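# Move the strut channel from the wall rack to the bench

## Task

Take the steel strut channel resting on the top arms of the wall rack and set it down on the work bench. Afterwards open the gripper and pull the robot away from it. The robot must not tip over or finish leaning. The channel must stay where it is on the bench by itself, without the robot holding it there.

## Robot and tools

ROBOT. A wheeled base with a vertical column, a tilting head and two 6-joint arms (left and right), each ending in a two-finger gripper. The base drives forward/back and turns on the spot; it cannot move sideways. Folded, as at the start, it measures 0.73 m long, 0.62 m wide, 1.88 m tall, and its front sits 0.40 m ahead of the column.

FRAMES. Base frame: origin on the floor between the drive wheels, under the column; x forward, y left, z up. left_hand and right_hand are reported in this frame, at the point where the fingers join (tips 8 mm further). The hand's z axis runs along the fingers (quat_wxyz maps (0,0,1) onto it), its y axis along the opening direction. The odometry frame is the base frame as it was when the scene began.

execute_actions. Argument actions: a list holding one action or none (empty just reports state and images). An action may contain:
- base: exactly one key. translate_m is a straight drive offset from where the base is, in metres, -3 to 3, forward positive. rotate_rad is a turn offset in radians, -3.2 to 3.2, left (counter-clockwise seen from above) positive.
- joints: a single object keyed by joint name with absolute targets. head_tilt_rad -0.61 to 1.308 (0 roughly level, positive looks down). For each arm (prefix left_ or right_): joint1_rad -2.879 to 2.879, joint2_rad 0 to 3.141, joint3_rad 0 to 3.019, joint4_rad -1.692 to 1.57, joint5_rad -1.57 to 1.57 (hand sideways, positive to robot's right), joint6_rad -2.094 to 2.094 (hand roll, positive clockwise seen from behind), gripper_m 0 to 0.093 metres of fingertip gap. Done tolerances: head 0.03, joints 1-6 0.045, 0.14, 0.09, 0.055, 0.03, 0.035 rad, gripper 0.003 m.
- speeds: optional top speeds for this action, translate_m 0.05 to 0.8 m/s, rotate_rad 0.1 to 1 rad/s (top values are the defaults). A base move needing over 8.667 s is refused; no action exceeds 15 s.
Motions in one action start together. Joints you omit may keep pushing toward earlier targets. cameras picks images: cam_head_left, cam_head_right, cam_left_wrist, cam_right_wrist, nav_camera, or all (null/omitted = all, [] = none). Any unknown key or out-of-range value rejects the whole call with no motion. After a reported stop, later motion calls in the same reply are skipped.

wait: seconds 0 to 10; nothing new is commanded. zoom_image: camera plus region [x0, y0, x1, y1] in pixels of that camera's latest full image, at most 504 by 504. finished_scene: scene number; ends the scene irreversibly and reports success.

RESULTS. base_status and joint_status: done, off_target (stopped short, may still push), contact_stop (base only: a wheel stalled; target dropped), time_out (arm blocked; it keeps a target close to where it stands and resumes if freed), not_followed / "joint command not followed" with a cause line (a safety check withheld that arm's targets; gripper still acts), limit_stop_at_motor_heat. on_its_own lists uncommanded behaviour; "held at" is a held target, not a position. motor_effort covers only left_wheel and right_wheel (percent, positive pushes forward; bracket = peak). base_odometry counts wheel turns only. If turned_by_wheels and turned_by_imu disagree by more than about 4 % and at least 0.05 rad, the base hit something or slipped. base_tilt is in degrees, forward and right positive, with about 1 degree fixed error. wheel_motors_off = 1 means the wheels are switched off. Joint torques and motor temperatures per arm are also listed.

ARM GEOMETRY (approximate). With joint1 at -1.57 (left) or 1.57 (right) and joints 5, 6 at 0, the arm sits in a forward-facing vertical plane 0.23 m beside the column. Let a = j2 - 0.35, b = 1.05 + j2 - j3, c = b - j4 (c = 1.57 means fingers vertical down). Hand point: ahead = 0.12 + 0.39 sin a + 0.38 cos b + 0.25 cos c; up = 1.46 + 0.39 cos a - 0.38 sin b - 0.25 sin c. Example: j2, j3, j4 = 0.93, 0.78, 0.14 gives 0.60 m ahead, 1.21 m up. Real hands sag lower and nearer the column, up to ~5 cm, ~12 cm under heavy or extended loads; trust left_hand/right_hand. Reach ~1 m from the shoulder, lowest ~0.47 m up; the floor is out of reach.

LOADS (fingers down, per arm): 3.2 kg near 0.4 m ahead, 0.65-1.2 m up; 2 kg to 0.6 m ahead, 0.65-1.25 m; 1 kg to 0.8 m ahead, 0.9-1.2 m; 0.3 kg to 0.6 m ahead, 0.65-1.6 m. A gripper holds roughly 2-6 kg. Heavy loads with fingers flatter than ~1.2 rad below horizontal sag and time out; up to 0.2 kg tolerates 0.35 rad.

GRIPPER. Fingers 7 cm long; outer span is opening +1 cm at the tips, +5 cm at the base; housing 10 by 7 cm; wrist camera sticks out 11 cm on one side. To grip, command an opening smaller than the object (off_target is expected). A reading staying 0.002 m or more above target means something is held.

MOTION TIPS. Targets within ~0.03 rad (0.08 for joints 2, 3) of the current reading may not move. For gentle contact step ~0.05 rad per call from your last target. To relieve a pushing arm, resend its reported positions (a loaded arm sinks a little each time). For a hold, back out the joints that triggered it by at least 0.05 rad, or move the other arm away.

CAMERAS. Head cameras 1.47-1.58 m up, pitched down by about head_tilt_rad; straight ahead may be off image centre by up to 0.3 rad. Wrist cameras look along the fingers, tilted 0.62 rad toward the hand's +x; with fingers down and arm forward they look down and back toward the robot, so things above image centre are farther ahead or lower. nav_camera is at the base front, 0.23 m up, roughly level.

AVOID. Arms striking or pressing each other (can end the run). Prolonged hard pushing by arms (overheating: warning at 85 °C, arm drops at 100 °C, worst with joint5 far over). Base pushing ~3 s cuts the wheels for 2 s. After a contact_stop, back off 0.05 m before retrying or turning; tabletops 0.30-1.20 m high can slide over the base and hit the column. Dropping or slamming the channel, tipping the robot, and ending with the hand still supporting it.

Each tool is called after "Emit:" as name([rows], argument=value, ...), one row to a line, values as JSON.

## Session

Emit:
execute_actions([
  {"joints":{"head_tilt_rad":0.4}},
], cameras=["cam_head_left","nav_camera"])

Scene clock: 0.83 s.
Joint torques (N m, as the arm reports them, + toward a larger angle): left_arm=[ 0.93 -7.2  -1.3  -1.04 -0.08 -0.07] | right_arm=[ 0.89 -7.73 -0.7  -1.49 -0.11  0.06]
Motor temperatures (°C, as the motors report them): left_arm=[27 32 28 26 24 24] | right_arm=[24 32 26 25 23 26]
base_odometry: x=+0.000 y=+0.000 heading=+0.000 (m, m, rad; odometry frame)
turned_by_wheels: +0.000 (rad since the last result)
turned_by_imu: +0.000 (rad since the last result)
base_tilt: forward=+0.2 right=-0.5 (deg)
base_status: not commanded
joint_positions: head_tilt_rad=+0.419 left_joint1_rad=-1.559 left_joint2_rad=+0.856 left_joint3_rad=+0.358 left_joint4_rad=-0.905 left_joint5_rad=-0.006 left_joint6_rad=-0.079 left_gripper_m=+0.095 right_joint1_rad=+1.546 right_joint2_rad=+0.901 right_joint3_rad=+0.424 right_joint4_rad=-0.908 right_joint5_rad=-0.036 right_joint6_rad=-0.010 right_gripper_m=+0.094
joint_status: all done
wheel_motors_off: 0
motor_effort: left_wheel=+4(4) right_wheel=-1(1) (%)
left_hand: x=+0.1320 y=+0.2279 z=+1.2537 quat_wxyz=(+0.425, +0.039, -0.904, -0.023) (m; base frame)
right_hand: x=+0.1584 y=-0.2249 z=+1.2416 quat_wxyz=(+0.417, -0.013, -0.909, -0.011) (m; base frame)
pictures: cam_head_left, nav_camera
Images, in order (width x height): cam_head_left 896x504, nav_camera 896x504.

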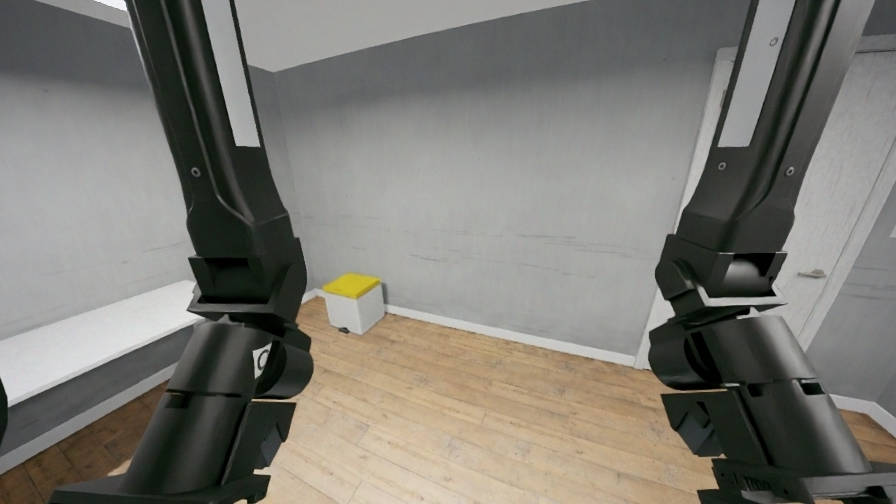

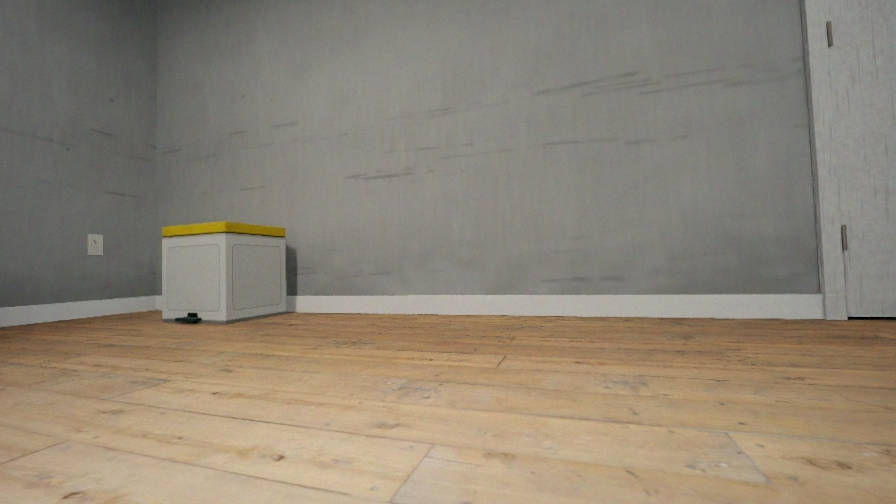

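Rack likely to the right/behind.

Emit:
execute_actions([
  {"base":{"rotate_rad":-1.8}},
], cameras=["cam_head_left","nav_camera"])

Scene clock: 7.57 s.
Joint torques (N m, as the arm reports them, + toward a larger angle): left_arm=[ 0.87 -7.29 -1.25 -1.02 -0.08 -0.07] | right_arm=[ 0.73 -7.83 -0.79 -1.58 -0.12  0.06]
Motor temperatures (°C, as the motors report them): left_arm=[27 32 28 26 24 24] | right_arm=[24 32 26 25 23 26]
base_odometry: x=+0.000 y=+0.000 heading=-1.799 (m, m, rad; odometry frame)
turned_by_wheels: -1.799 (rad since the last result)
turned_by_imu: -1.802 (rad since the last result)
base_tilt: forward=+0.3 right=-0.5 (deg)
base_status: done
joint_positions: head_tilt_rad=+0.419 left_joint1_rad=-1.559 left_joint2_rad=+0.856 left_joint3_rad=+0.358 left_joint4_rad=-0.905 left_joint5_rad=-0.006 left_joint6_rad=-0.079 left_gripper_m=+0.095 right_joint1_rad=+1.546 right_joint2_rad=+0.901 right_joint3_rad=+0.424 right_joint4_rad=-0.908 right_joint5_rad=-0.036 right_joint6_rad=-0.010 right_gripper_m=+0.094
joint_status: not commanded
wheel_motors_off: 0
motor_effort: left_wheel=+2(38) right_wheel=-2(27) (%)
left_hand: x=+0.1320 y=+0.2279 z=+1.2537 quat_wxyz=(+0.425, +0.039, -0.904, -0.023) (m; base frame)
right_hand: x=+0.1584 y=-0.2249 z=+1.2416 quat_wxyz=(+0.417, -0.013, -0.909, -0.011) (m; base frame)
pictures: cam_head_left, nav_camera
Images, in order (width x height): cam_head_left 896x504, nav_camera 896x504.

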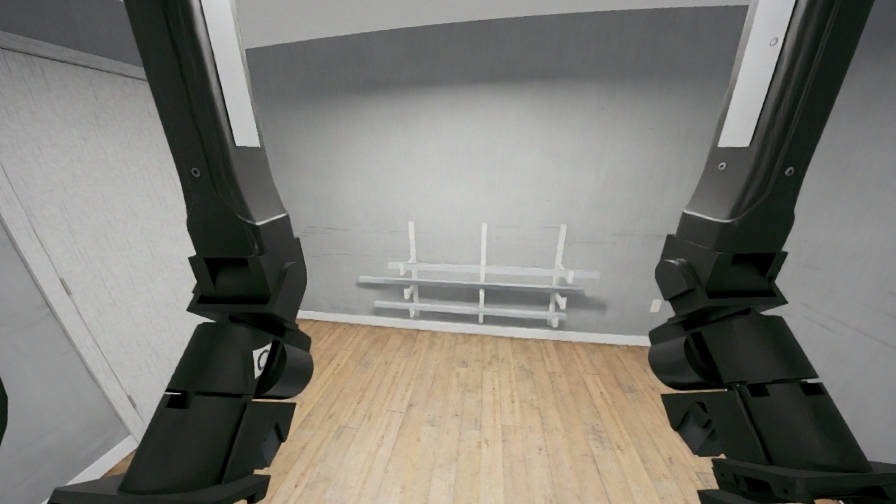

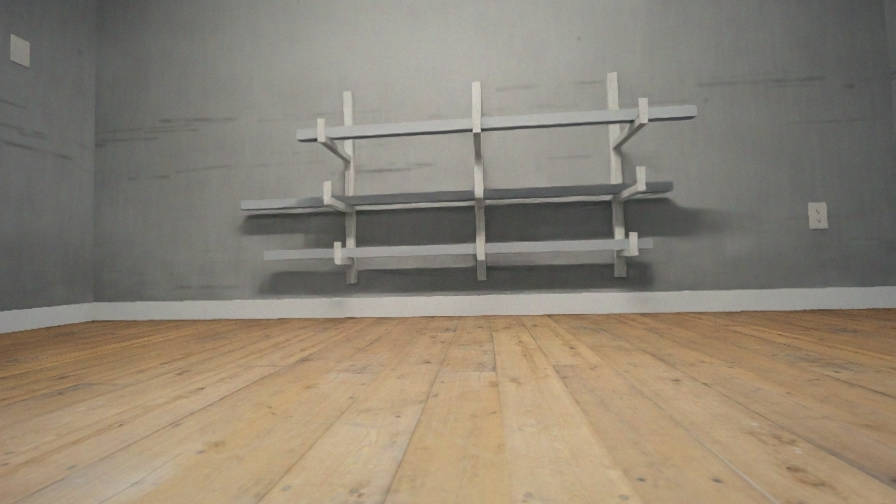

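Emit:
execute_actions([
  {"base":{"rotate_rad":-0.08},"joints":{"head_tilt_rad":0.8,"left_joint2_rad":0.95,"left_joint3_rad":1.02,"left_joint4_rad":-0.59,"left_joint6_rad":1.57,"right_joint2_rad":0.95,"right_joint3_rad":1.02,"right_joint4_rad":-0.59,"right_joint6_rad":1.57}},
], cameras=[])

Emit:
execute_actions([
  {"base":{"translate_m":1.2}},
])

Scene clock: 21.43 s.
Joint torques (N m, as the arm reports them, + toward a larger angle): left_arm=[  0.92 -16.71   6.85   0.19   0.02   0.04] | right_arm=[  0.5  -15.7    4.92  -0.05  -0.04   0.17]
Motor temperatures (°C, as the motors report them): left_arm=[27 33 28 26 24 24] | right_arm=[24 32 26 25 23 26]
base_odometry: x=+0.000 y=+0.000 heading=-1.879 (m, m, rad; odometry frame)
turned_by_wheels: -0.079 (rad since the last result)
turned_by_imu: -0.080 (rad since the last result)
base_tilt: forward=+0.3 right=-0.5 (deg)
base_status: done
joint_positions: head_tilt_rad=+0.802 left_joint1_rad=-1.559 left_joint2_rad=+0.955 left_joint3_rad=+0.999 left_joint4_rad=-0.585 left_joint5_rad=-0.006 left_joint6_rad=+1.557 left_gripper_m=+0.095 right_joint1_rad=+1.546 right_joint2_rad=+0.951 right_joint3_rad=+1.011 right_joint4_rad=-0.589 right_joint5_rad=-0.036 right_joint6_rad=+1.560 right_gripper_m=+0.094
joint_status: all done
wheel_motors_off: 0
motor_effort: left_wheel=+3(27) right_wheel=-2(25) (%)
left_hand: x=+0.5451 y=+0.2308 z=+1.2042 quat_wxyz=(+0.012, -0.700, -0.714, +0.000) (m; base frame)
right_hand: x=+0.5518 y=-0.2304 z=+1.2081 quat_wxyz=(+0.007, -0.708, -0.706, -0.003) (m; base frame)
pictures: none
No camera images: the call's "cameras" was empty. Leave "cameras" out to get every camera's image.

Scene clock: 25.17 s.
Joint torques (N m, as the arm reports them, + toward a larger angle): left_arm=[  0.89 -16.79   6.68   0.23   0.02   0.05] | right_arm=[  0.56 -15.47   4.94   0.03  -0.03   0.16]
Motor temperatures (°C, as the motors report them): left_arm=[27 33 28 26 24 24] | right_arm=[24 33 26 25 23 26]
base_odometry: x=-0.364 y=-1.144 heading=-1.879 (m, m, rad; odometry frame)
turned_by_wheels: -0.001 (rad since the last result)
turned_by_imu: -0.002 (rad since the last result)
base_tilt: forward=+0.2 right=-0.5 (deg)
base_status: done
joint_positions: head_tilt_rad=+0.803 left_joint1_rad=-1.559 left_joint2_rad=+0.954 left_joint3_rad=+1.001 left_joint4_rad=-0.587 left_joint5_rad=-0.006 left_joint6_rad=+1.557 left_gripper_m=+0.095 right_joint1_rad=+1.546 right_joint2_rad=+0.951 right_joint3_rad=+1.012 right_joint4_rad=-0.589 right_joint5_rad=-0.036 right_joint6_rad=+1.561 right_gripper_m=+0.094
joint_status: not commanded
wheel_motors_off: 0
motor_effort: left_wheel=-1(56) right_wheel=+1(51) (%)
left_hand: x=+0.5456 y=+0.2308 z=+1.2046 quat_wxyz=(+0.012, -0.700, -0.714, +0.000) (m; base frame)
right_hand: x=+0.5523 y=-0.2304 z=+1.2083 quat_wxyz=(+0.007, -0.708, -0.706, -0.003) (m; base frame)
pictures: cam_head_left, cam_head_right, cam_left_wrist, cam_right_wrist, nav_camera
Images, in order (width x height): cam_head_left 896x504, cam_head_right 896x504, cam_left_wrist 504x504, cam_right_wrist 504x504, nav_camera 896x504.

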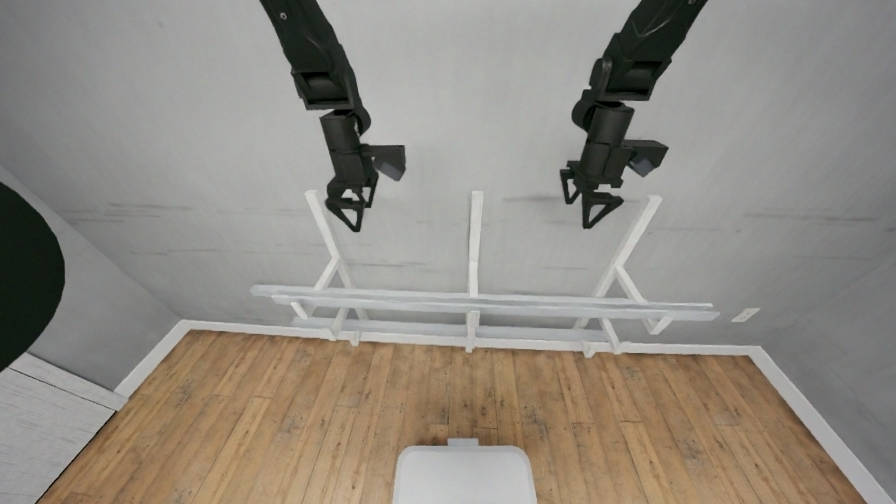

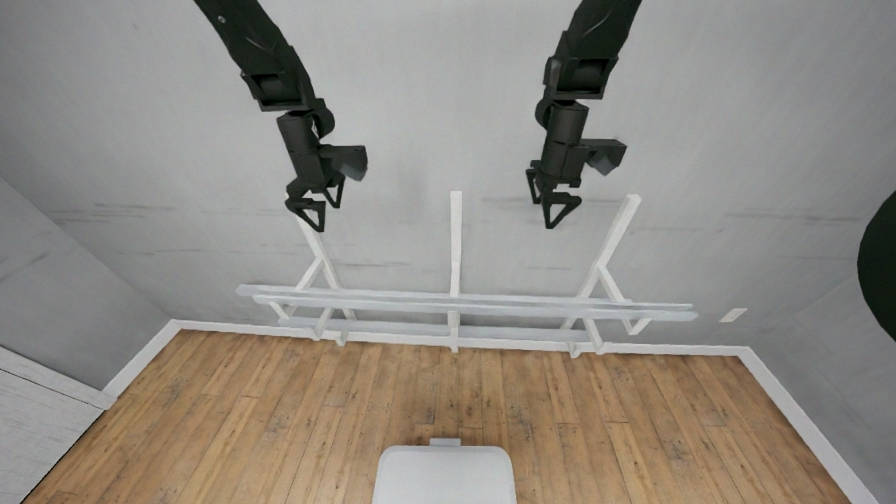

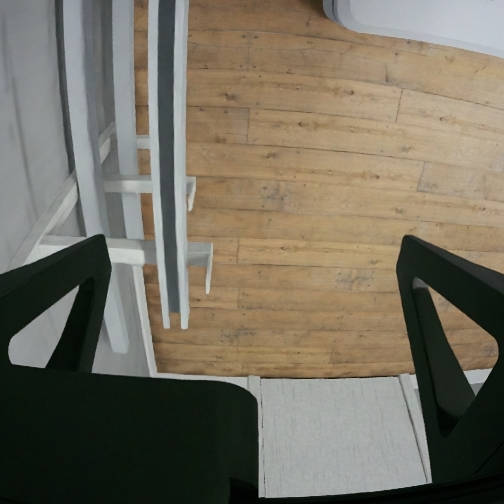

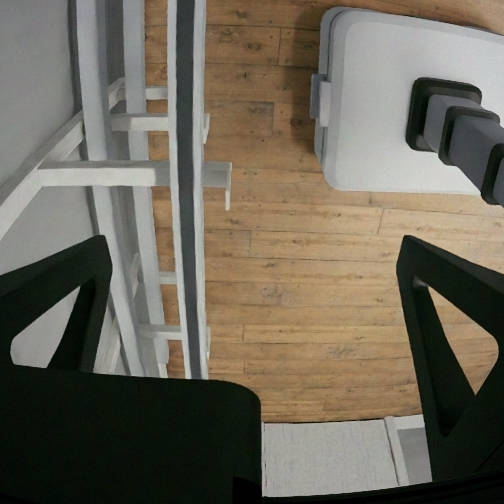

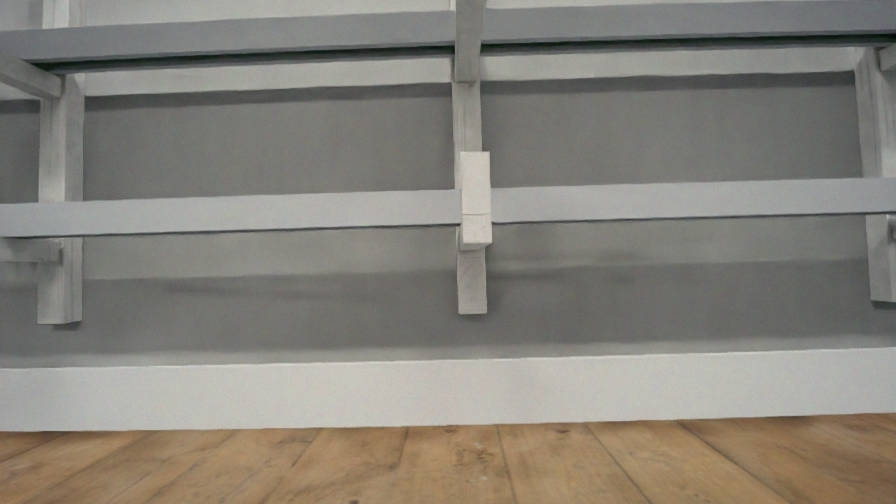

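Emit:
execute_actions([
  {"base":{"translate_m":0.08},"joints":{"left_joint2_rad":1.7,"left_joint3_rad":1.39,"left_joint4_rad":-0.21,"right_joint2_rad":1.7,"right_joint3_rad":1.39,"right_joint4_rad":-0.21}},
], cameras=["cam_left_wrist","cam_right_wrist","cam_head_left"])

Scene clock: 36.40 s.
Joint torques (N m, as the arm reports them, + toward a larger angle): left_arm=[  0.9  -20.58   2.67   0.39   0.02   0.04] | right_arm=[  0.29 -19.52   2.29  -0.01  -0.03   0.15]
Motor temperatures (°C, as the motors report them): left_arm=[27 34 29 26 24 24] | right_arm=[24 34 27 25 23 26]
base_odometry: x=-0.388 y=-1.220 heading=-1.880 (m, m, rad; odometry frame)
turned_by_wheels: +0.000 (rad since the last result)
turned_by_imu: -0.001 (rad since the last result)
base_tilt: forward=+0.3 right=-0.5 (deg)
base_status: done
joint_positions: head_tilt_rad=+0.803 left_joint1_rad=-1.559 left_joint2_rad=+1.712 left_joint3_rad=+1.379 left_joint4_rad=-0.213 left_joint5_rad=-0.006 left_joint6_rad=+1.558 left_gripper_m=+0.095 right_joint1_rad=+1.546 right_joint2_rad=+1.711 right_joint3_rad=+1.380 right_joint4_rad=-0.211 right_joint5_rad=-0.036 right_joint6_rad=+1.562 right_gripper_m=+0.094
joint_status: all done
wheel_motors_off: 0
motor_effort: left_wheel=-1(41) right_wheel=+1(41) (%)
left_hand: x=+0.5676 y=+0.2338 z=+0.9137 quat_wxyz=(+0.013, -0.701, -0.714, +0.002) (m; base frame)
right_hand: x=+0.5695 y=-0.2368 z=+0.9144 quat_wxyz=(+0.011, -0.708, -0.706, +0.001) (m; base frame)
pictures: cam_head_left, cam_left_wrist, cam_right_wrist
Images, in order (width x height): cam_head_left 896x504, cam_left_wrist 504x504, cam_right_wrist 504x504.

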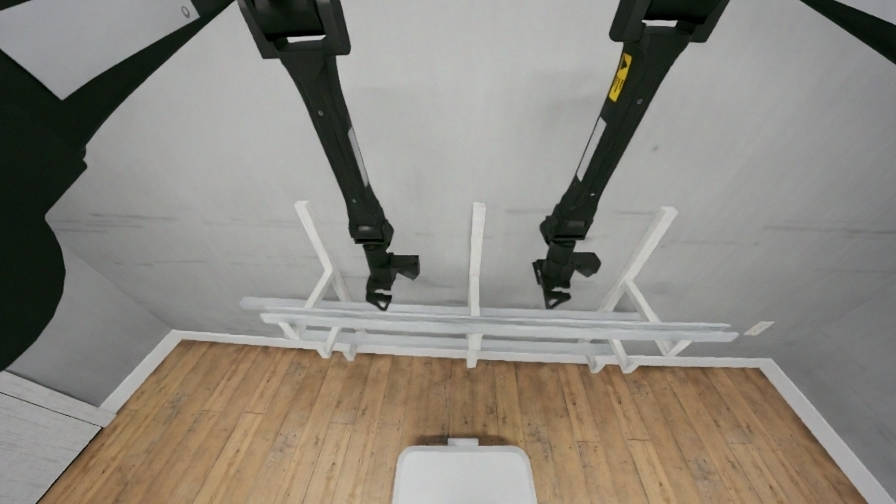

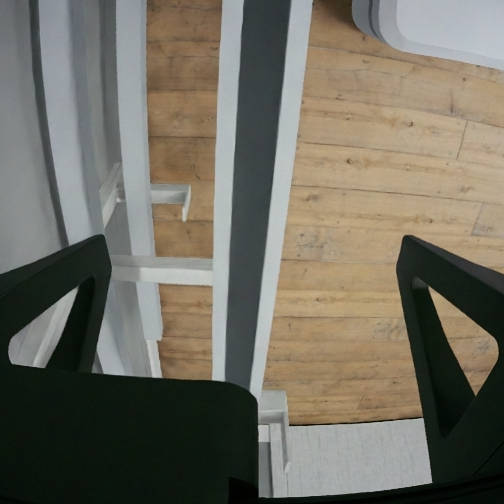

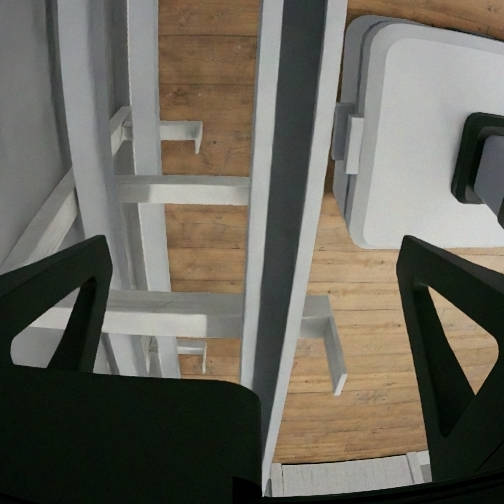

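Emit:
execute_actions([
  {"joints":{"left_joint2_rad":1.95,"left_joint3_rad":1.58,"left_joint4_rad":-0.15,"right_joint2_rad":1.95,"right_joint3_rad":1.55,"right_joint4_rad":-0.12}},
], cameras=["cam_left_wrist","cam_right_wrist"])

Scene clock: 45.47 s.
Joint torques (N m, as the arm reports them, + toward a larger angle): left_arm=[  0.98 -20.39   1.37   0.31   0.01   0.04] | right_arm=[  0.35 -19.15   1.38  -0.07  -0.04   0.16]
Motor temperatures (°C, as the motors report them): left_arm=[27 36 29 26 24 24] | right_arm=[24 35 26 25 23 26]
base_odometry: x=-0.388 y=-1.220 heading=-1.880 (m, m, rad; odometry frame)
turned_by_wheels: +0.000 (rad since the last result)
turned_by_imu: -0.001 (rad since the last result)
base_tilt: forward=+0.2 right=-0.4 (deg)
base_status: not commanded
joint_positions: head_tilt_rad=+0.803 left_joint1_rad=-1.559 left_joint2_rad=+1.963 left_joint3_rad=+1.578 left_joint4_rad=-0.149 left_joint5_rad=-0.006 left_joint6_rad=+1.558 left_gripper_m=+0.095 right_joint1_rad=+1.546 right_joint2_rad=+1.966 right_joint3_rad=+1.543 right_joint4_rad=-0.119 right_joint5_rad=-0.036 right_joint6_rad=+1.562 right_gripper_m=+0.094
joint_status: all done
wheel_motors_off: 0
motor_effort: left_wheel=-1(3) right_wheel=+0(2) (%)
left_hand: x=+0.5586 y=+0.2347 z=+0.8146 quat_wxyz=(+0.009, -0.701, -0.714, -0.002) (m; base frame)
right_hand: x=+0.5420 y=-0.2386 z=+0.8118 quat_wxyz=(+0.012, -0.708, -0.706, +0.001) (m; base frame)
pictures: cam_left_wrist, cam_right_wrist
Images, in order (width x height): cam_left_wrist 504x504, cam_right_wrist 504x504.

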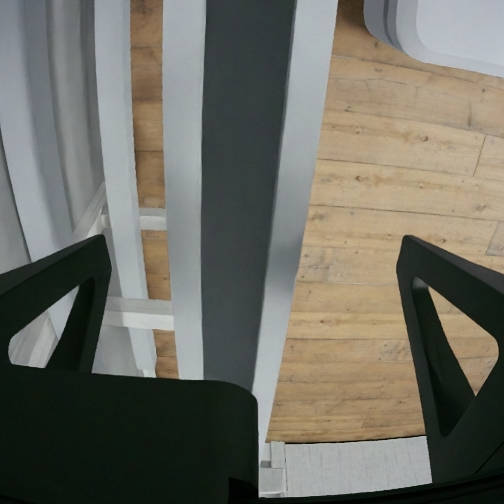

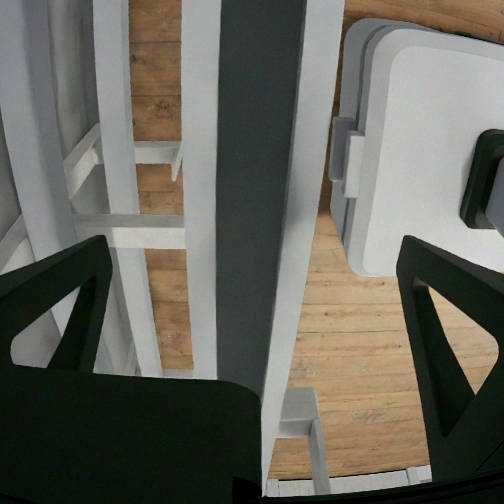

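Emit:
execute_actions([
  {"joints":{"left_joint2_rad":2.07,"left_joint3_rad":1.72,"left_joint4_rad":-0.17,"right_joint2_rad":2.07,"right_joint3_rad":1.69,"right_joint4_rad":-0.14}},
], cameras=[])

Emit:
execute_actions([
  {"joints":{"left_gripper_m":0.02,"right_gripper_m":0.02}},
], cameras=["cam_left_wrist","cam_right_wrist","cam_head_left"])

Scene clock: 54.47 s.
Joint torques (N m, as the arm reports them, + toward a larger angle): left_arm=[  0.97 -18.66   2.14   0.25   0.01   0.04] | right_arm=[  0.05 -17.92   1.86   0.1   -0.03   0.16]
Motor temperatures (°C, as the motors report them): left_arm=[27 36 29 26 24 24] | right_arm=[24 36 26 25 23 26]
base_odometry: x=-0.388 y=-1.220 heading=-1.880 (m, m, rad; odometry frame)
turned_by_wheels: +0.000 (rad since the last result)
turned_by_imu: +0.000 (rad since the last result)
base_tilt: forward=+0.3 right=-0.4 (deg)
base_status: not commanded
joint_positions: head_tilt_rad=+0.803 left_joint1_rad=-1.559 left_joint2_rad=+2.058 left_joint3_rad=+1.714 left_joint4_rad=-0.166 left_joint5_rad=-0.006 left_joint6_rad=+1.558 left_gripper_m=+0.095 right_joint1_rad=+1.546 right_joint2_rad=+2.066 right_joint3_rad=+1.681 right_joint4_rad=-0.141 right_joint5_rad=-0.036 right_joint6_rad=+1.562 right_gripper_m=+0.094
joint_status: all done
wheel_motors_off: 0
motor_effort: left_wheel=-1(3) right_wheel=+1(2) (%)
left_hand: x=+0.5762 y=+0.2351 z=+0.7805 quat_wxyz=(+0.001, -0.701, -0.714, -0.010) (m; base frame)
right_hand: x=+0.5564 y=-0.2396 z=+0.7752 quat_wxyz=(+0.006, -0.708, -0.706, -0.004) (m; base frame)
pictures: none
No camera images: the call's "cameras" was empty. Leave "cameras" out to get every camera's image.

Scene clock: 55.20 s.
Joint torques (N m, as the arm reports them, + toward a larger angle): left_arm=[  0.98 -19.07   2.47   0.64   0.03  -0.14] | right_arm=[  0.41 -18.04   2.37   0.34  -0.02  -0.03]
Motor temperatures (°C, as the motors report them): left_arm=[27 36 29 26 24 24] | right_arm=[24 36 26 25 23 26]
base_odometry: x=-0.388 y=-1.220 heading=-1.880 (m, m, rad; odometry frame)
turned_by_wheels: +0.000 (rad since the last result)
turned_by_imu: +0.000 (rad since the last result)
base_tilt: forward=+0.1 right=-0.5 (deg)
base_status: not commanded
joint_positions: head_tilt_rad=+0.803 left_joint1_rad=-1.559 left_joint2_rad=+2.063 left_joint3_rad=+1.710 left_joint4_rad=-0.180 left_joint5_rad=-0.006 left_joint6_rad=+1.580 left_gripper_m=+0.042 right_joint1_rad=+1.546 right_joint2_rad=+2.071 right_joint3_rad=+1.671 right_joint4_rad=-0.148 right_joint5_rad=-0.036 right_joint6_rad=+1.579 right_gripper_m=+0.041
joint_status: left_gripper_m off_target (ended at +0.042, target +0.020); right_gripper_m off_target (ended at +0.041, target +0.020)
wheel_motors_off: 0
motor_effort: left_wheel=+1(2) right_wheel=+4(6) (%)
left_hand: x=+0.5673 y=+0.2351 z=+0.7782 quat_wxyz=(+0.009, -0.708, -0.706, -0.003) (m; base frame)
right_hand: x=+0.5453 y=-0.2394 z=+0.7727 quat_wxyz=(+0.014, -0.715, -0.699, +0.003) (m; base frame)
pictures: cam_head_left, cam_left_wrist, cam_right_wrist
Images, in order (width x height): cam_head_left 896x504, cam_left_wrist 504x504, cam_right_wrist 504x504.

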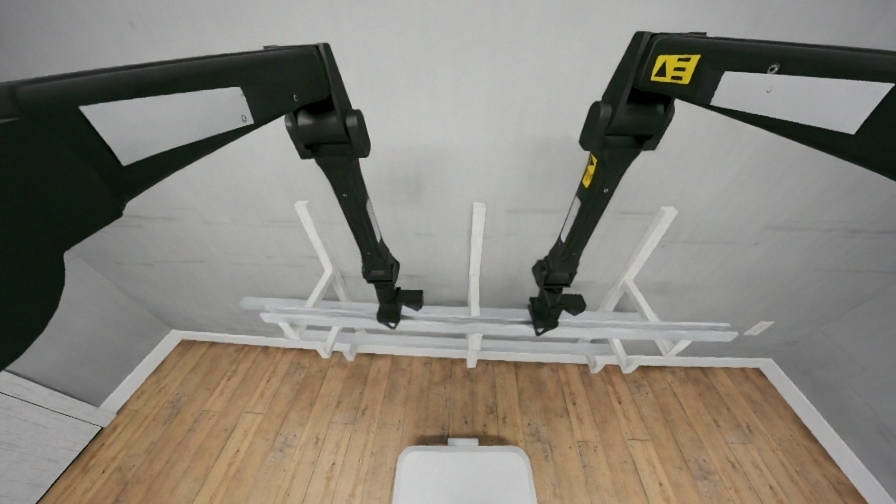

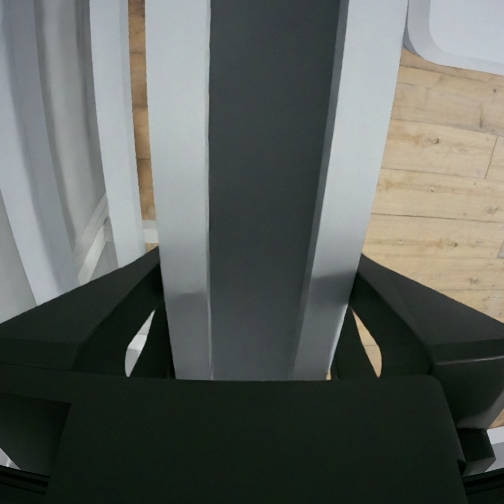

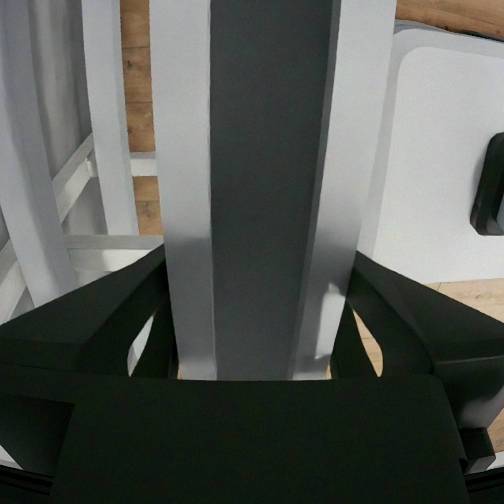

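Lift to the z≈0.91 pose.

Emit:
execute_actions([
  {"joints":{"left_joint2_rad":1.65,"left_joint3_rad":1.39,"left_joint4_rad":-0.26,"right_joint2_rad":1.65,"right_joint3_rad":1.35,"right_joint4_rad":-0.22}},
], cameras=["cam_head_left"])

Scene clock: 61.70 s.
Joint torques (N m, as the arm reports them, + toward a larger angle): left_arm=[  1.07 -25.45   2.14   0.15   0.28  -0.4 ] | right_arm=[  0.63 -26.75   0.3   -1.22  -0.15  -0.3 ]
Motor temperatures (°C, as the motors report them): left_arm=[27 37 28 26 24 24] | right_arm=[24 36 26 25 23 26]
base_odometry: x=-0.388 y=-1.220 heading=-1.880 (m, m, rad; odometry frame)
turned_by_wheels: +0.000 (rad since the last result)
turned_by_imu: -0.001 (rad since the last result)
base_tilt: forward=+0.3 right=-0.5 (deg)
base_status: not commanded
joint_positions: head_tilt_rad=+0.803 left_joint1_rad=-1.559 left_joint2_rad=+1.721 left_joint3_rad=+1.383 left_joint4_rad=-0.257 left_joint5_rad=-0.012 left_joint6_rad=+1.610 left_gripper_m=+0.041 right_joint1_rad=+1.545 right_joint2_rad=+1.760 right_joint3_rad=+1.359 right_joint4_rad=-0.194 right_joint5_rad=-0.032 right_joint6_rad=+1.601 right_gripper_m=+0.041
joint_status: all done
wheel_motors_off: 0
motor_effort: left_wheel=-2(8) right_wheel=+1(6) (%)
left_hand: x=+0.5538 y=+0.2348 z=+0.9103 quat_wxyz=(+0.033, -0.718, -0.695, +0.018) (m; base frame)
right_hand: x=+0.5330 y=-0.2382 z=+0.8923 quat_wxyz=(+0.028, -0.722, -0.691, +0.022) (m; base frame)
pictures: cam_head_left
Images, in order (width x height): cam_head_left 896x504.

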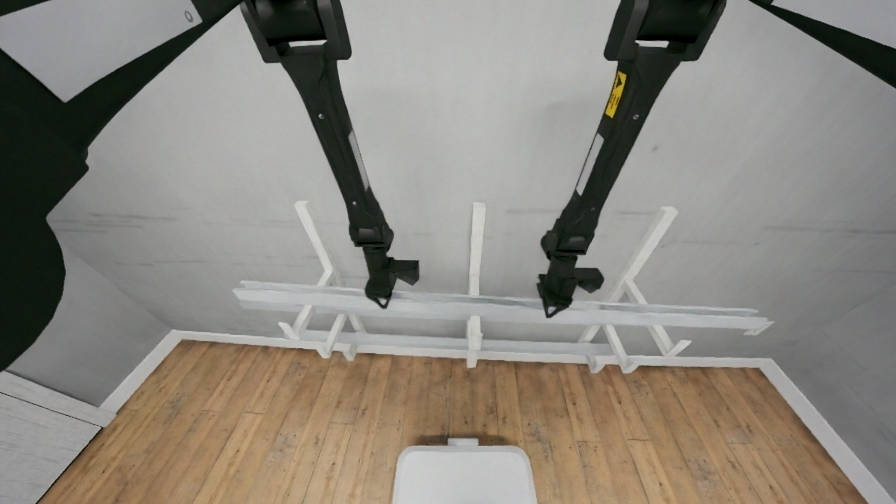

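Emit:
execute_actions([
  {"base":{"translate_m":-0.8},"speeds":{"translate_m":0.4},"joints":{"left_joint2_rad":1.3,"left_joint3_rad":1.2,"left_joint4_rad":-0.38,"right_joint2_rad":1.28,"right_joint3_rad":1.17,"right_joint4_rad":-0.36}},
], cameras=[])

Emit:
execute_actions([
  {"base":{"rotate_rad":-3.14},"speeds":{"rotate_rad":0.6},"joints":{"head_tilt_rad":0.5,"left_joint2_rad":1.08,"left_joint3_rad":1.12,"left_joint4_rad":-0.49,"right_joint2_rad":1.08,"right_joint3_rad":1.10,"right_joint4_rad":-0.46}},
], cameras=["cam_head_left","nav_camera"])

Scene clock: 79.97 s.
Joint torques (N m, as the arm reports them, + toward a larger angle): left_arm=[  0.76 -25.04   4.67   0.59   0.14  -0.43] | right_arm=[  0.7  -26.77   3.45  -1.23  -0.25  -0.31]
Motor temperatures (°C, as the motors report them): left_arm=[27 40 28 26 24 24] | right_arm=[24 41 26 25 23 26]
base_odometry: x=-0.145 y=-0.458 heading=-1.880 (m, m, rad; odometry frame)
turned_by_wheels: -0.001 (rad since the last result)
turned_by_imu: -0.001 (rad since the last result)
base_tilt: forward=+0.3 right=-0.5 (deg)
base_status: done
joint_positions: head_tilt_rad=+0.803 left_joint1_rad=-1.556 left_joint2_rad=+1.373 left_joint3_rad=+1.179 left_joint4_rad=-0.390 left_joint5_rad=-0.009 left_joint6_rad=+1.613 left_gripper_m=+0.041 right_joint1_rad=+1.543 right_joint2_rad=+1.403 right_joint3_rad=+1.148 right_joint4_rad=-0.333 right_joint5_rad=-0.029 right_joint6_rad=+1.602 right_gripper_m=+0.041
joint_status: all done
wheel_motors_off: 0
motor_effort: left_wheel=-1(37) right_wheel=+1(43) (%)
left_hand: x=+0.5620 y=+0.2347 z=+1.0485 quat_wxyz=(+0.029, -0.719, -0.694, +0.014) (m; base frame)
right_hand: x=+0.5446 y=-0.2371 z=+1.0319 quat_wxyz=(+0.024, -0.723, -0.690, +0.021) (m; base frame)
pictures: none
No camera images: the call's "cameras" was empty. Leave "cameras" out to get every camera's image.

Scene clock: 86.23 s.
Joint torques (N m, as the arm reports them, + toward a larger angle): left_arm=[  0.81 -23.68   7.69   0.33   0.23  -0.33] | right_arm=[  0.88 -26.59   4.97  -1.24  -0.08  -0.12]
Motor temperatures (°C, as the motors report them): left_arm=[27 40 29 26 24 24] | right_arm=[24 42 26 25 23 26]
base_odometry: x=-0.145 y=-0.458 heading=+1.263 (m, m, rad; odometry frame)
turned_by_wheels: -3.140 (rad since the last result)
turned_by_imu: -3.144 (rad since the last result)
base_tilt: forward=+0.3 right=-0.3 (deg)
base_status: done
joint_positions: head_tilt_rad=+0.518 left_joint1_rad=-1.557 left_joint2_rad=+1.152 left_joint3_rad=+1.078 left_joint4_rad=-0.492 left_joint5_rad=-0.011 left_joint6_rad=+1.601 left_gripper_m=+0.041 right_joint1_rad=+1.537 right_joint2_rad=+1.206 right_joint3_rad=+1.071 right_joint4_rad=-0.433 right_joint5_rad=-0.034 right_joint6_rad=+1.586 right_gripper_m=+0.041
joint_status: all done
wheel_motors_off: 0
motor_effort: left_wheel=+2(54) right_wheel=-2(49) (%)
left_hand: x=+0.5573 y=+0.2338 z=+1.1331 quat_wxyz=(+0.023, -0.715, -0.699, +0.007) (m; base frame)
right_hand: x=+0.5494 y=-0.2377 z=+1.1084 quat_wxyz=(+0.017, -0.719, -0.695, +0.014) (m; base frame)
pictures: cam_head_left, nav_camera
Images, in order (width x height): cam_head_left 896x504, nav_camera 896x504.

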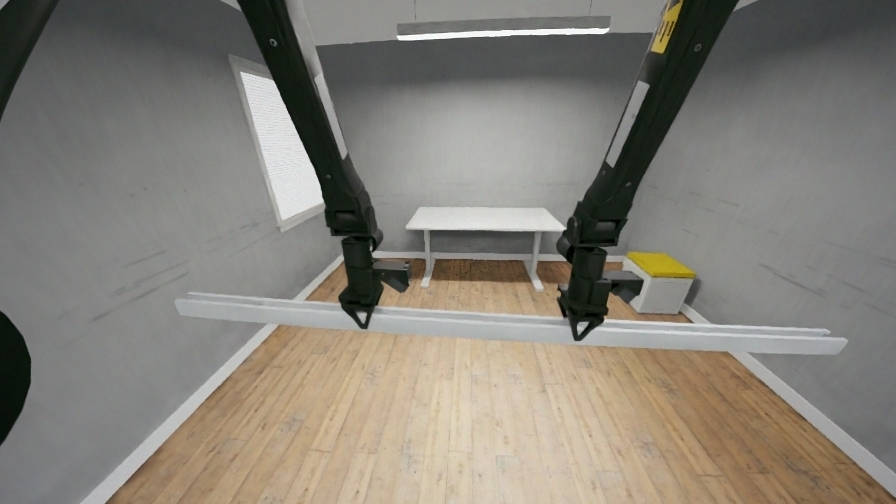

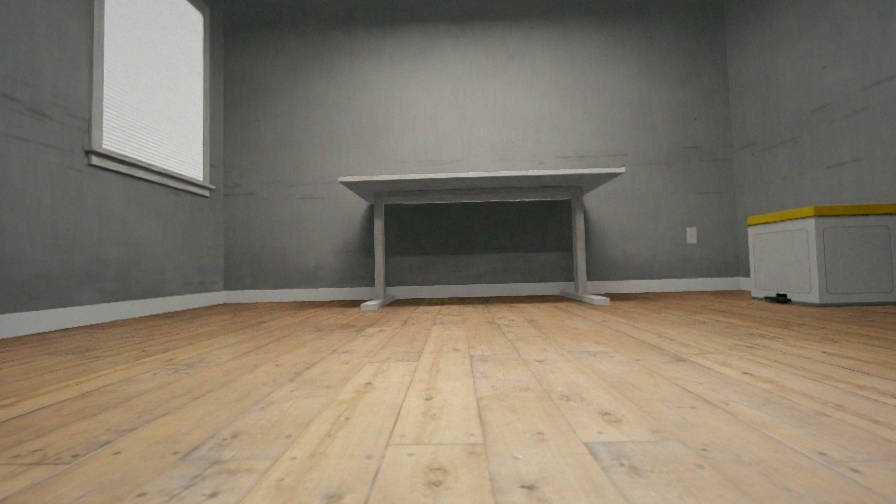

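Emit:
execute_actions([
  {"base":{"translate_m":1.9},"speeds":{"translate_m":0.5},"joints":{"head_tilt_rad":0.9}},
], cameras=["cam_head_left","nav_camera"])

Scene clock: 98.33 s.
Joint torques (N m, as the arm reports them, + toward a larger angle): left_arm=[  0.73 -24.31   7.6    0.45   0.23  -0.33] | right_arm=[  1.13 -26.43   5.16  -1.1   -0.09  -0.12]
Motor temperatures (°C, as the motors report them): left_arm=[27 40 30 26 24 24] | right_arm=[24 43 27 25 23 26]
base_odometry: x=+0.430 y=+1.353 heading=+1.263 (m, m, rad; odometry frame)
turned_by_wheels: -0.001 (rad since the last result)
turned_by_imu: -0.002 (rad since the last result)
base_tilt: forward=+0.2 right=-0.5 (deg)
base_status: done
joint_positions: head_tilt_rad=+0.902 left_joint1_rad=-1.557 left_joint2_rad=+1.155 left_joint3_rad=+1.078 left_joint4_rad=-0.497 left_joint5_rad=-0.011 left_joint6_rad=+1.602 left_gripper_m=+0.041 right_joint1_rad=+1.537 right_joint2_rad=+1.207 right_joint3_rad=+1.068 right_joint4_rad=-0.436 right_joint5_rad=-0.034 right_joint6_rad=+1.587 right_gripper_m=+0.041
joint_status: all done
wheel_motors_off: 0
motor_effort: left_wheel=-2(53) right_wheel=+2(52) (%)
left_hand: x=+0.5550 y=+0.2338 z=+1.1319 quat_wxyz=(+0.026, -0.715, -0.698, +0.010) (m; base frame)
right_hand: x=+0.5464 y=-0.2376 z=+1.1075 quat_wxyz=(+0.020, -0.719, -0.695, +0.016) (m; base frame)
pictures: cam_head_left, nav_camera
Images, in order (width x height): cam_head_left 896x504, nav_camera 896x504.

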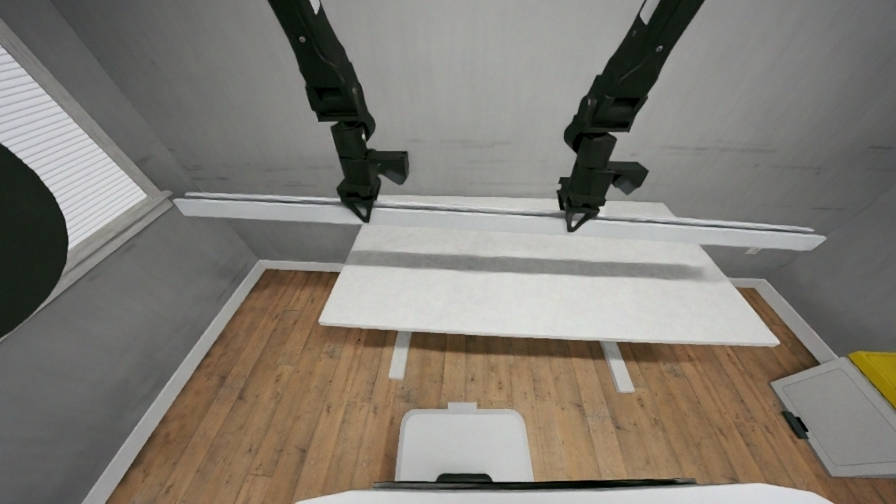

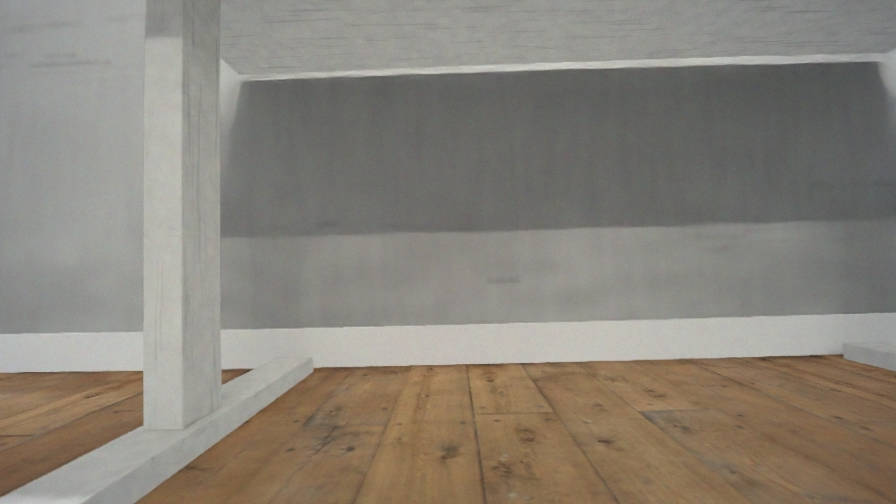

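Emit:
execute_actions([
  {"joints":{"left_joint2_rad":1.65,"left_joint3_rad":1.39,"left_joint4_rad":-0.26,"right_joint2_rad":1.62,"right_joint3_rad":1.35,"right_joint4_rad":-0.24}},
], cameras=["cam_head_left"])

Scene clock: 106.37 s.
Joint torques (N m, as the arm reports them, + toward a larger angle): left_arm=[  0.92 -26.43   2.76   0.12  -0.24  -0.35] | right_arm=[  0.56 -29.08   0.18  -1.09  -0.21  -0.17]
Motor temperatures (°C, as the motors report them): left_arm=[27 41 31 26 24 24] | right_arm=[24 44 27 25 23 26]
base_odometry: x=+0.430 y=+1.353 heading=+1.263 (m, m, rad; odometry frame)
turned_by_wheels: +0.000 (rad since the last result)
turned_by_imu: -0.001 (rad since the last result)
base_tilt: forward=+0.2 right=-0.4 (deg)
base_status: not commanded
joint_positions: head_tilt_rad=+0.902 left_joint1_rad=-1.559 left_joint2_rad=+1.735 left_joint3_rad=+1.374 left_joint4_rad=-0.258 left_joint5_rad=+0.000 left_joint6_rad=+1.605 left_gripper_m=+0.041 right_joint1_rad=+1.542 right_joint2_rad=+1.761 right_joint3_rad=+1.359 right_joint4_rad=-0.217 right_joint5_rad=-0.031 right_joint6_rad=+1.591 right_gripper_m=+0.041
joint_status: right_joint2_rad time_out (moved +0.554 of +0.413); the others done
wheel_motors_off: 0
on_its_own: right_joint2_rad reads +1.761 and still pushes toward +1.620 since a time_out
motor_effort: left_wheel=-2(10) right_wheel=+3(7) (%)
left_hand: x=+0.5409 y=+0.2332 z=+0.9043 quat_wxyz=(+0.037, -0.716, -0.697, +0.031) (m; base frame)
right_hand: x=+0.5268 y=-0.2409 z=+0.8922 quat_wxyz=(+0.036, -0.719, -0.693, +0.032) (m; base frame)
pictures: cam_head_left
Images, in order (width x height): cam_head_left 896x504.

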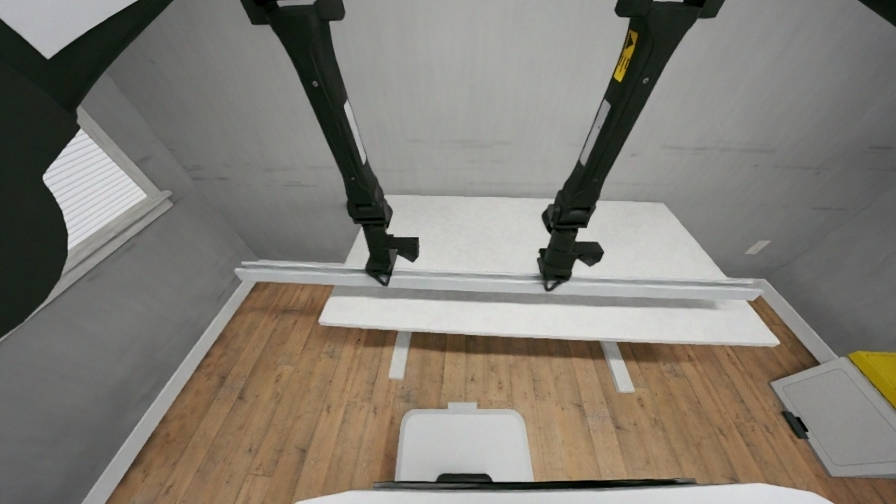

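Emit:
execute_actions([
  {"base":{"translate_m":0.2},"speeds":{"translate_m":0.2}},
], cameras=[])

Emit:
execute_actions([
  {"joints":{"left_joint2_rad":1.8,"left_joint3_rad":1.48,"left_joint4_rad":-0.2,"right_joint2_rad":1.8,"right_joint3_rad":1.46,"right_joint4_rad":-0.18}},
], cameras=["cam_head_left"])

Scene clock: 115.83 s.
Joint torques (N m, as the arm reports them, + toward a larger angle): left_arm=[  0.98 -26.24   2.38   0.27  -0.24  -0.38] | right_arm=[  0.8  -28.92   0.3   -1.06  -0.18  -0.23]
Motor temperatures (°C, as the motors report them): left_arm=[27 42 30 26 24 24] | right_arm=[24 45 27 25 23 26]
base_odometry: x=+0.491 y=+1.544 heading=+1.262 (m, m, rad; odometry frame)
turned_by_wheels: -0.001 (rad since the last result)
turned_by_imu: -0.001 (rad since the last result)
base_tilt: forward=+0.2 right=-0.4 (deg)
base_status: done
joint_positions: head_tilt_rad=+0.902 left_joint1_rad=-1.559 left_joint2_rad=+1.734 left_joint3_rad=+1.378 left_joint4_rad=-0.261 left_joint5_rad=+0.000 left_joint6_rad=+1.609 left_gripper_m=+0.041 right_joint1_rad=+1.542 right_joint2_rad=+1.761 right_joint3_rad=+1.358 right_joint4_rad=-0.215 right_joint5_rad=-0.031 right_joint6_rad=+1.595 right_gripper_m=+0.041
joint_status: not commanded
wheel_motors_off: 0
on_its_own: right_joint2_rad reads +1.761 and still pushes toward +1.620 since a time_out
motor_effort: left_wheel=-1(34) right_wheel=+2(35) (%)
left_hand: x=+0.5431 y=+0.2333 z=+0.9048 quat_wxyz=(+0.036, -0.717, -0.695, +0.030) (m; base frame)
right_hand: x=+0.5269 y=-0.2407 z=+0.8923 quat_wxyz=(+0.035, -0.721, -0.692, +0.031) (m; base frame)
pictures: none
No camera images: the call's "cameras" was empty. Leave "cameras" out to get every camera's image.

Scene clock: 117.13 s.
Joint torques (N m, as the arm reports them, + toward a larger angle): left_arm=[  1.07 -26.01   1.74   0.35  -0.04  -0.37] | right_arm=[  1.02 -27.06   0.19  -1.2    0.01  -0.2 ]
Motor temperatures (°C, as the motors report them): left_arm=[27 42 30 26 24 24] | right_arm=[24 45 27 25 23 26]
base_odometry: x=+0.491 y=+1.544 heading=+1.262 (m, m, rad; odometry frame)
turned_by_wheels: +0.000 (rad since the last result)
turned_by_imu: +0.000 (rad since the last result)
base_tilt: forward=+0.3 right=-0.5 (deg)
base_status: not commanded
joint_positions: head_tilt_rad=+0.902 left_joint1_rad=-1.559 left_joint2_rad=+1.880 left_joint3_rad=+1.470 left_joint4_rad=-0.204 left_joint5_rad=-0.005 left_joint6_rad=+1.607 left_gripper_m=+0.041 right_joint1_rad=+1.543 right_joint2_rad=+1.922 right_joint3_rad=+1.465 right_joint4_rad=-0.155 right_joint5_rad=-0.037 right_joint6_rad=+1.594 right_gripper_m=+0.041
joint_status: all done
wheel_motors_off: 0
motor_effort: left_wheel=-2(4) right_wheel=+0(3) (%)
left_hand: x=+0.5291 y=+0.2343 z=+0.8460 quat_wxyz=(+0.037, -0.717, -0.696, +0.027) (m; base frame)
right_hand: x=+0.5121 y=-0.2403 z=+0.8284 quat_wxyz=(+0.036, -0.720, -0.692, +0.027) (m; base frame)
pictures: cam_head_left
Images, in order (width x height): cam_head_left 896x504.

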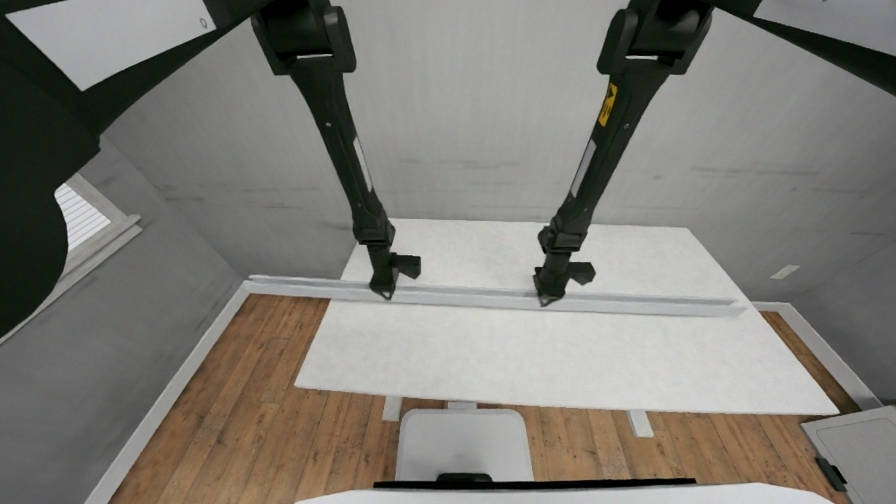

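Still loaded; lower more.

Emit:
execute_actions([
  {"joints":{"left_joint2_rad":1.92,"left_joint3_rad":1.58,"left_joint4_rad":-0.18,"right_joint2_rad":1.9,"right_joint3_rad":1.56,"right_joint4_rad":-0.16}},
], cameras=["cam_head_left"])

Scene clock: 123.53 s.
Joint torques (N m, as the arm reports them, + toward a larger angle): left_arm=[  0.95 -24.24   1.39   0.19  -0.24  -0.34] | right_arm=[  0.48 -26.46   0.33  -1.12  -0.17  -0.21]
Motor temperatures (°C, as the motors report them): left_arm=[27 42 29 26 24 24] | right_arm=[24 45 26 25 23 26]
base_odometry: x=+0.491 y=+1.544 heading=+1.262 (m, m, rad; odometry frame)
turned_by_wheels: +0.000 (rad since the last result)
turned_by_imu: +0.000 (rad since the last result)
base_tilt: forward=+0.2 right=-0.4 (deg)
base_status: not commanded
joint_positions: head_tilt_rad=+0.902 left_joint1_rad=-1.559 left_joint2_rad=+1.984 left_joint3_rad=+1.575 left_joint4_rad=-0.178 left_joint5_rad=+0.000 left_joint6_rad=+1.604 left_gripper_m=+0.041 right_joint1_rad=+1.544 right_joint2_rad=+2.014 right_joint3_rad=+1.564 right_joint4_rad=-0.137 right_joint5_rad=-0.032 right_joint6_rad=+1.593 right_gripper_m=+0.041
joint_status: all done
wheel_motors_off: 0
motor_effort: left_wheel=-1(3) right_wheel=+3(2) (%)
left_hand: x=+0.5355 y=+0.2339 z=+0.8055 quat_wxyz=(+0.026, -0.716, -0.697, +0.020) (m; base frame)
right_hand: x=+0.5191 y=-0.2415 z=+0.7926 quat_wxyz=(+0.025, -0.720, -0.694, +0.019) (m; base frame)
pictures: cam_head_left
Images, in order (width x height): cam_head_left 896x504.

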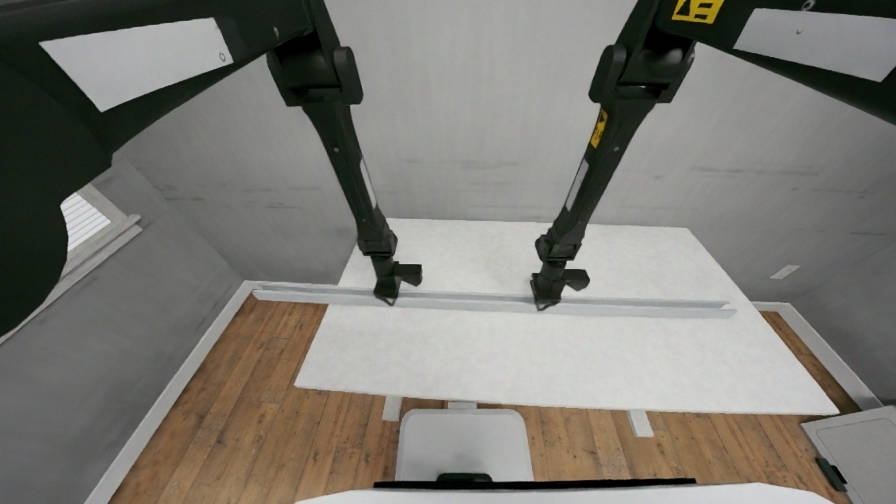

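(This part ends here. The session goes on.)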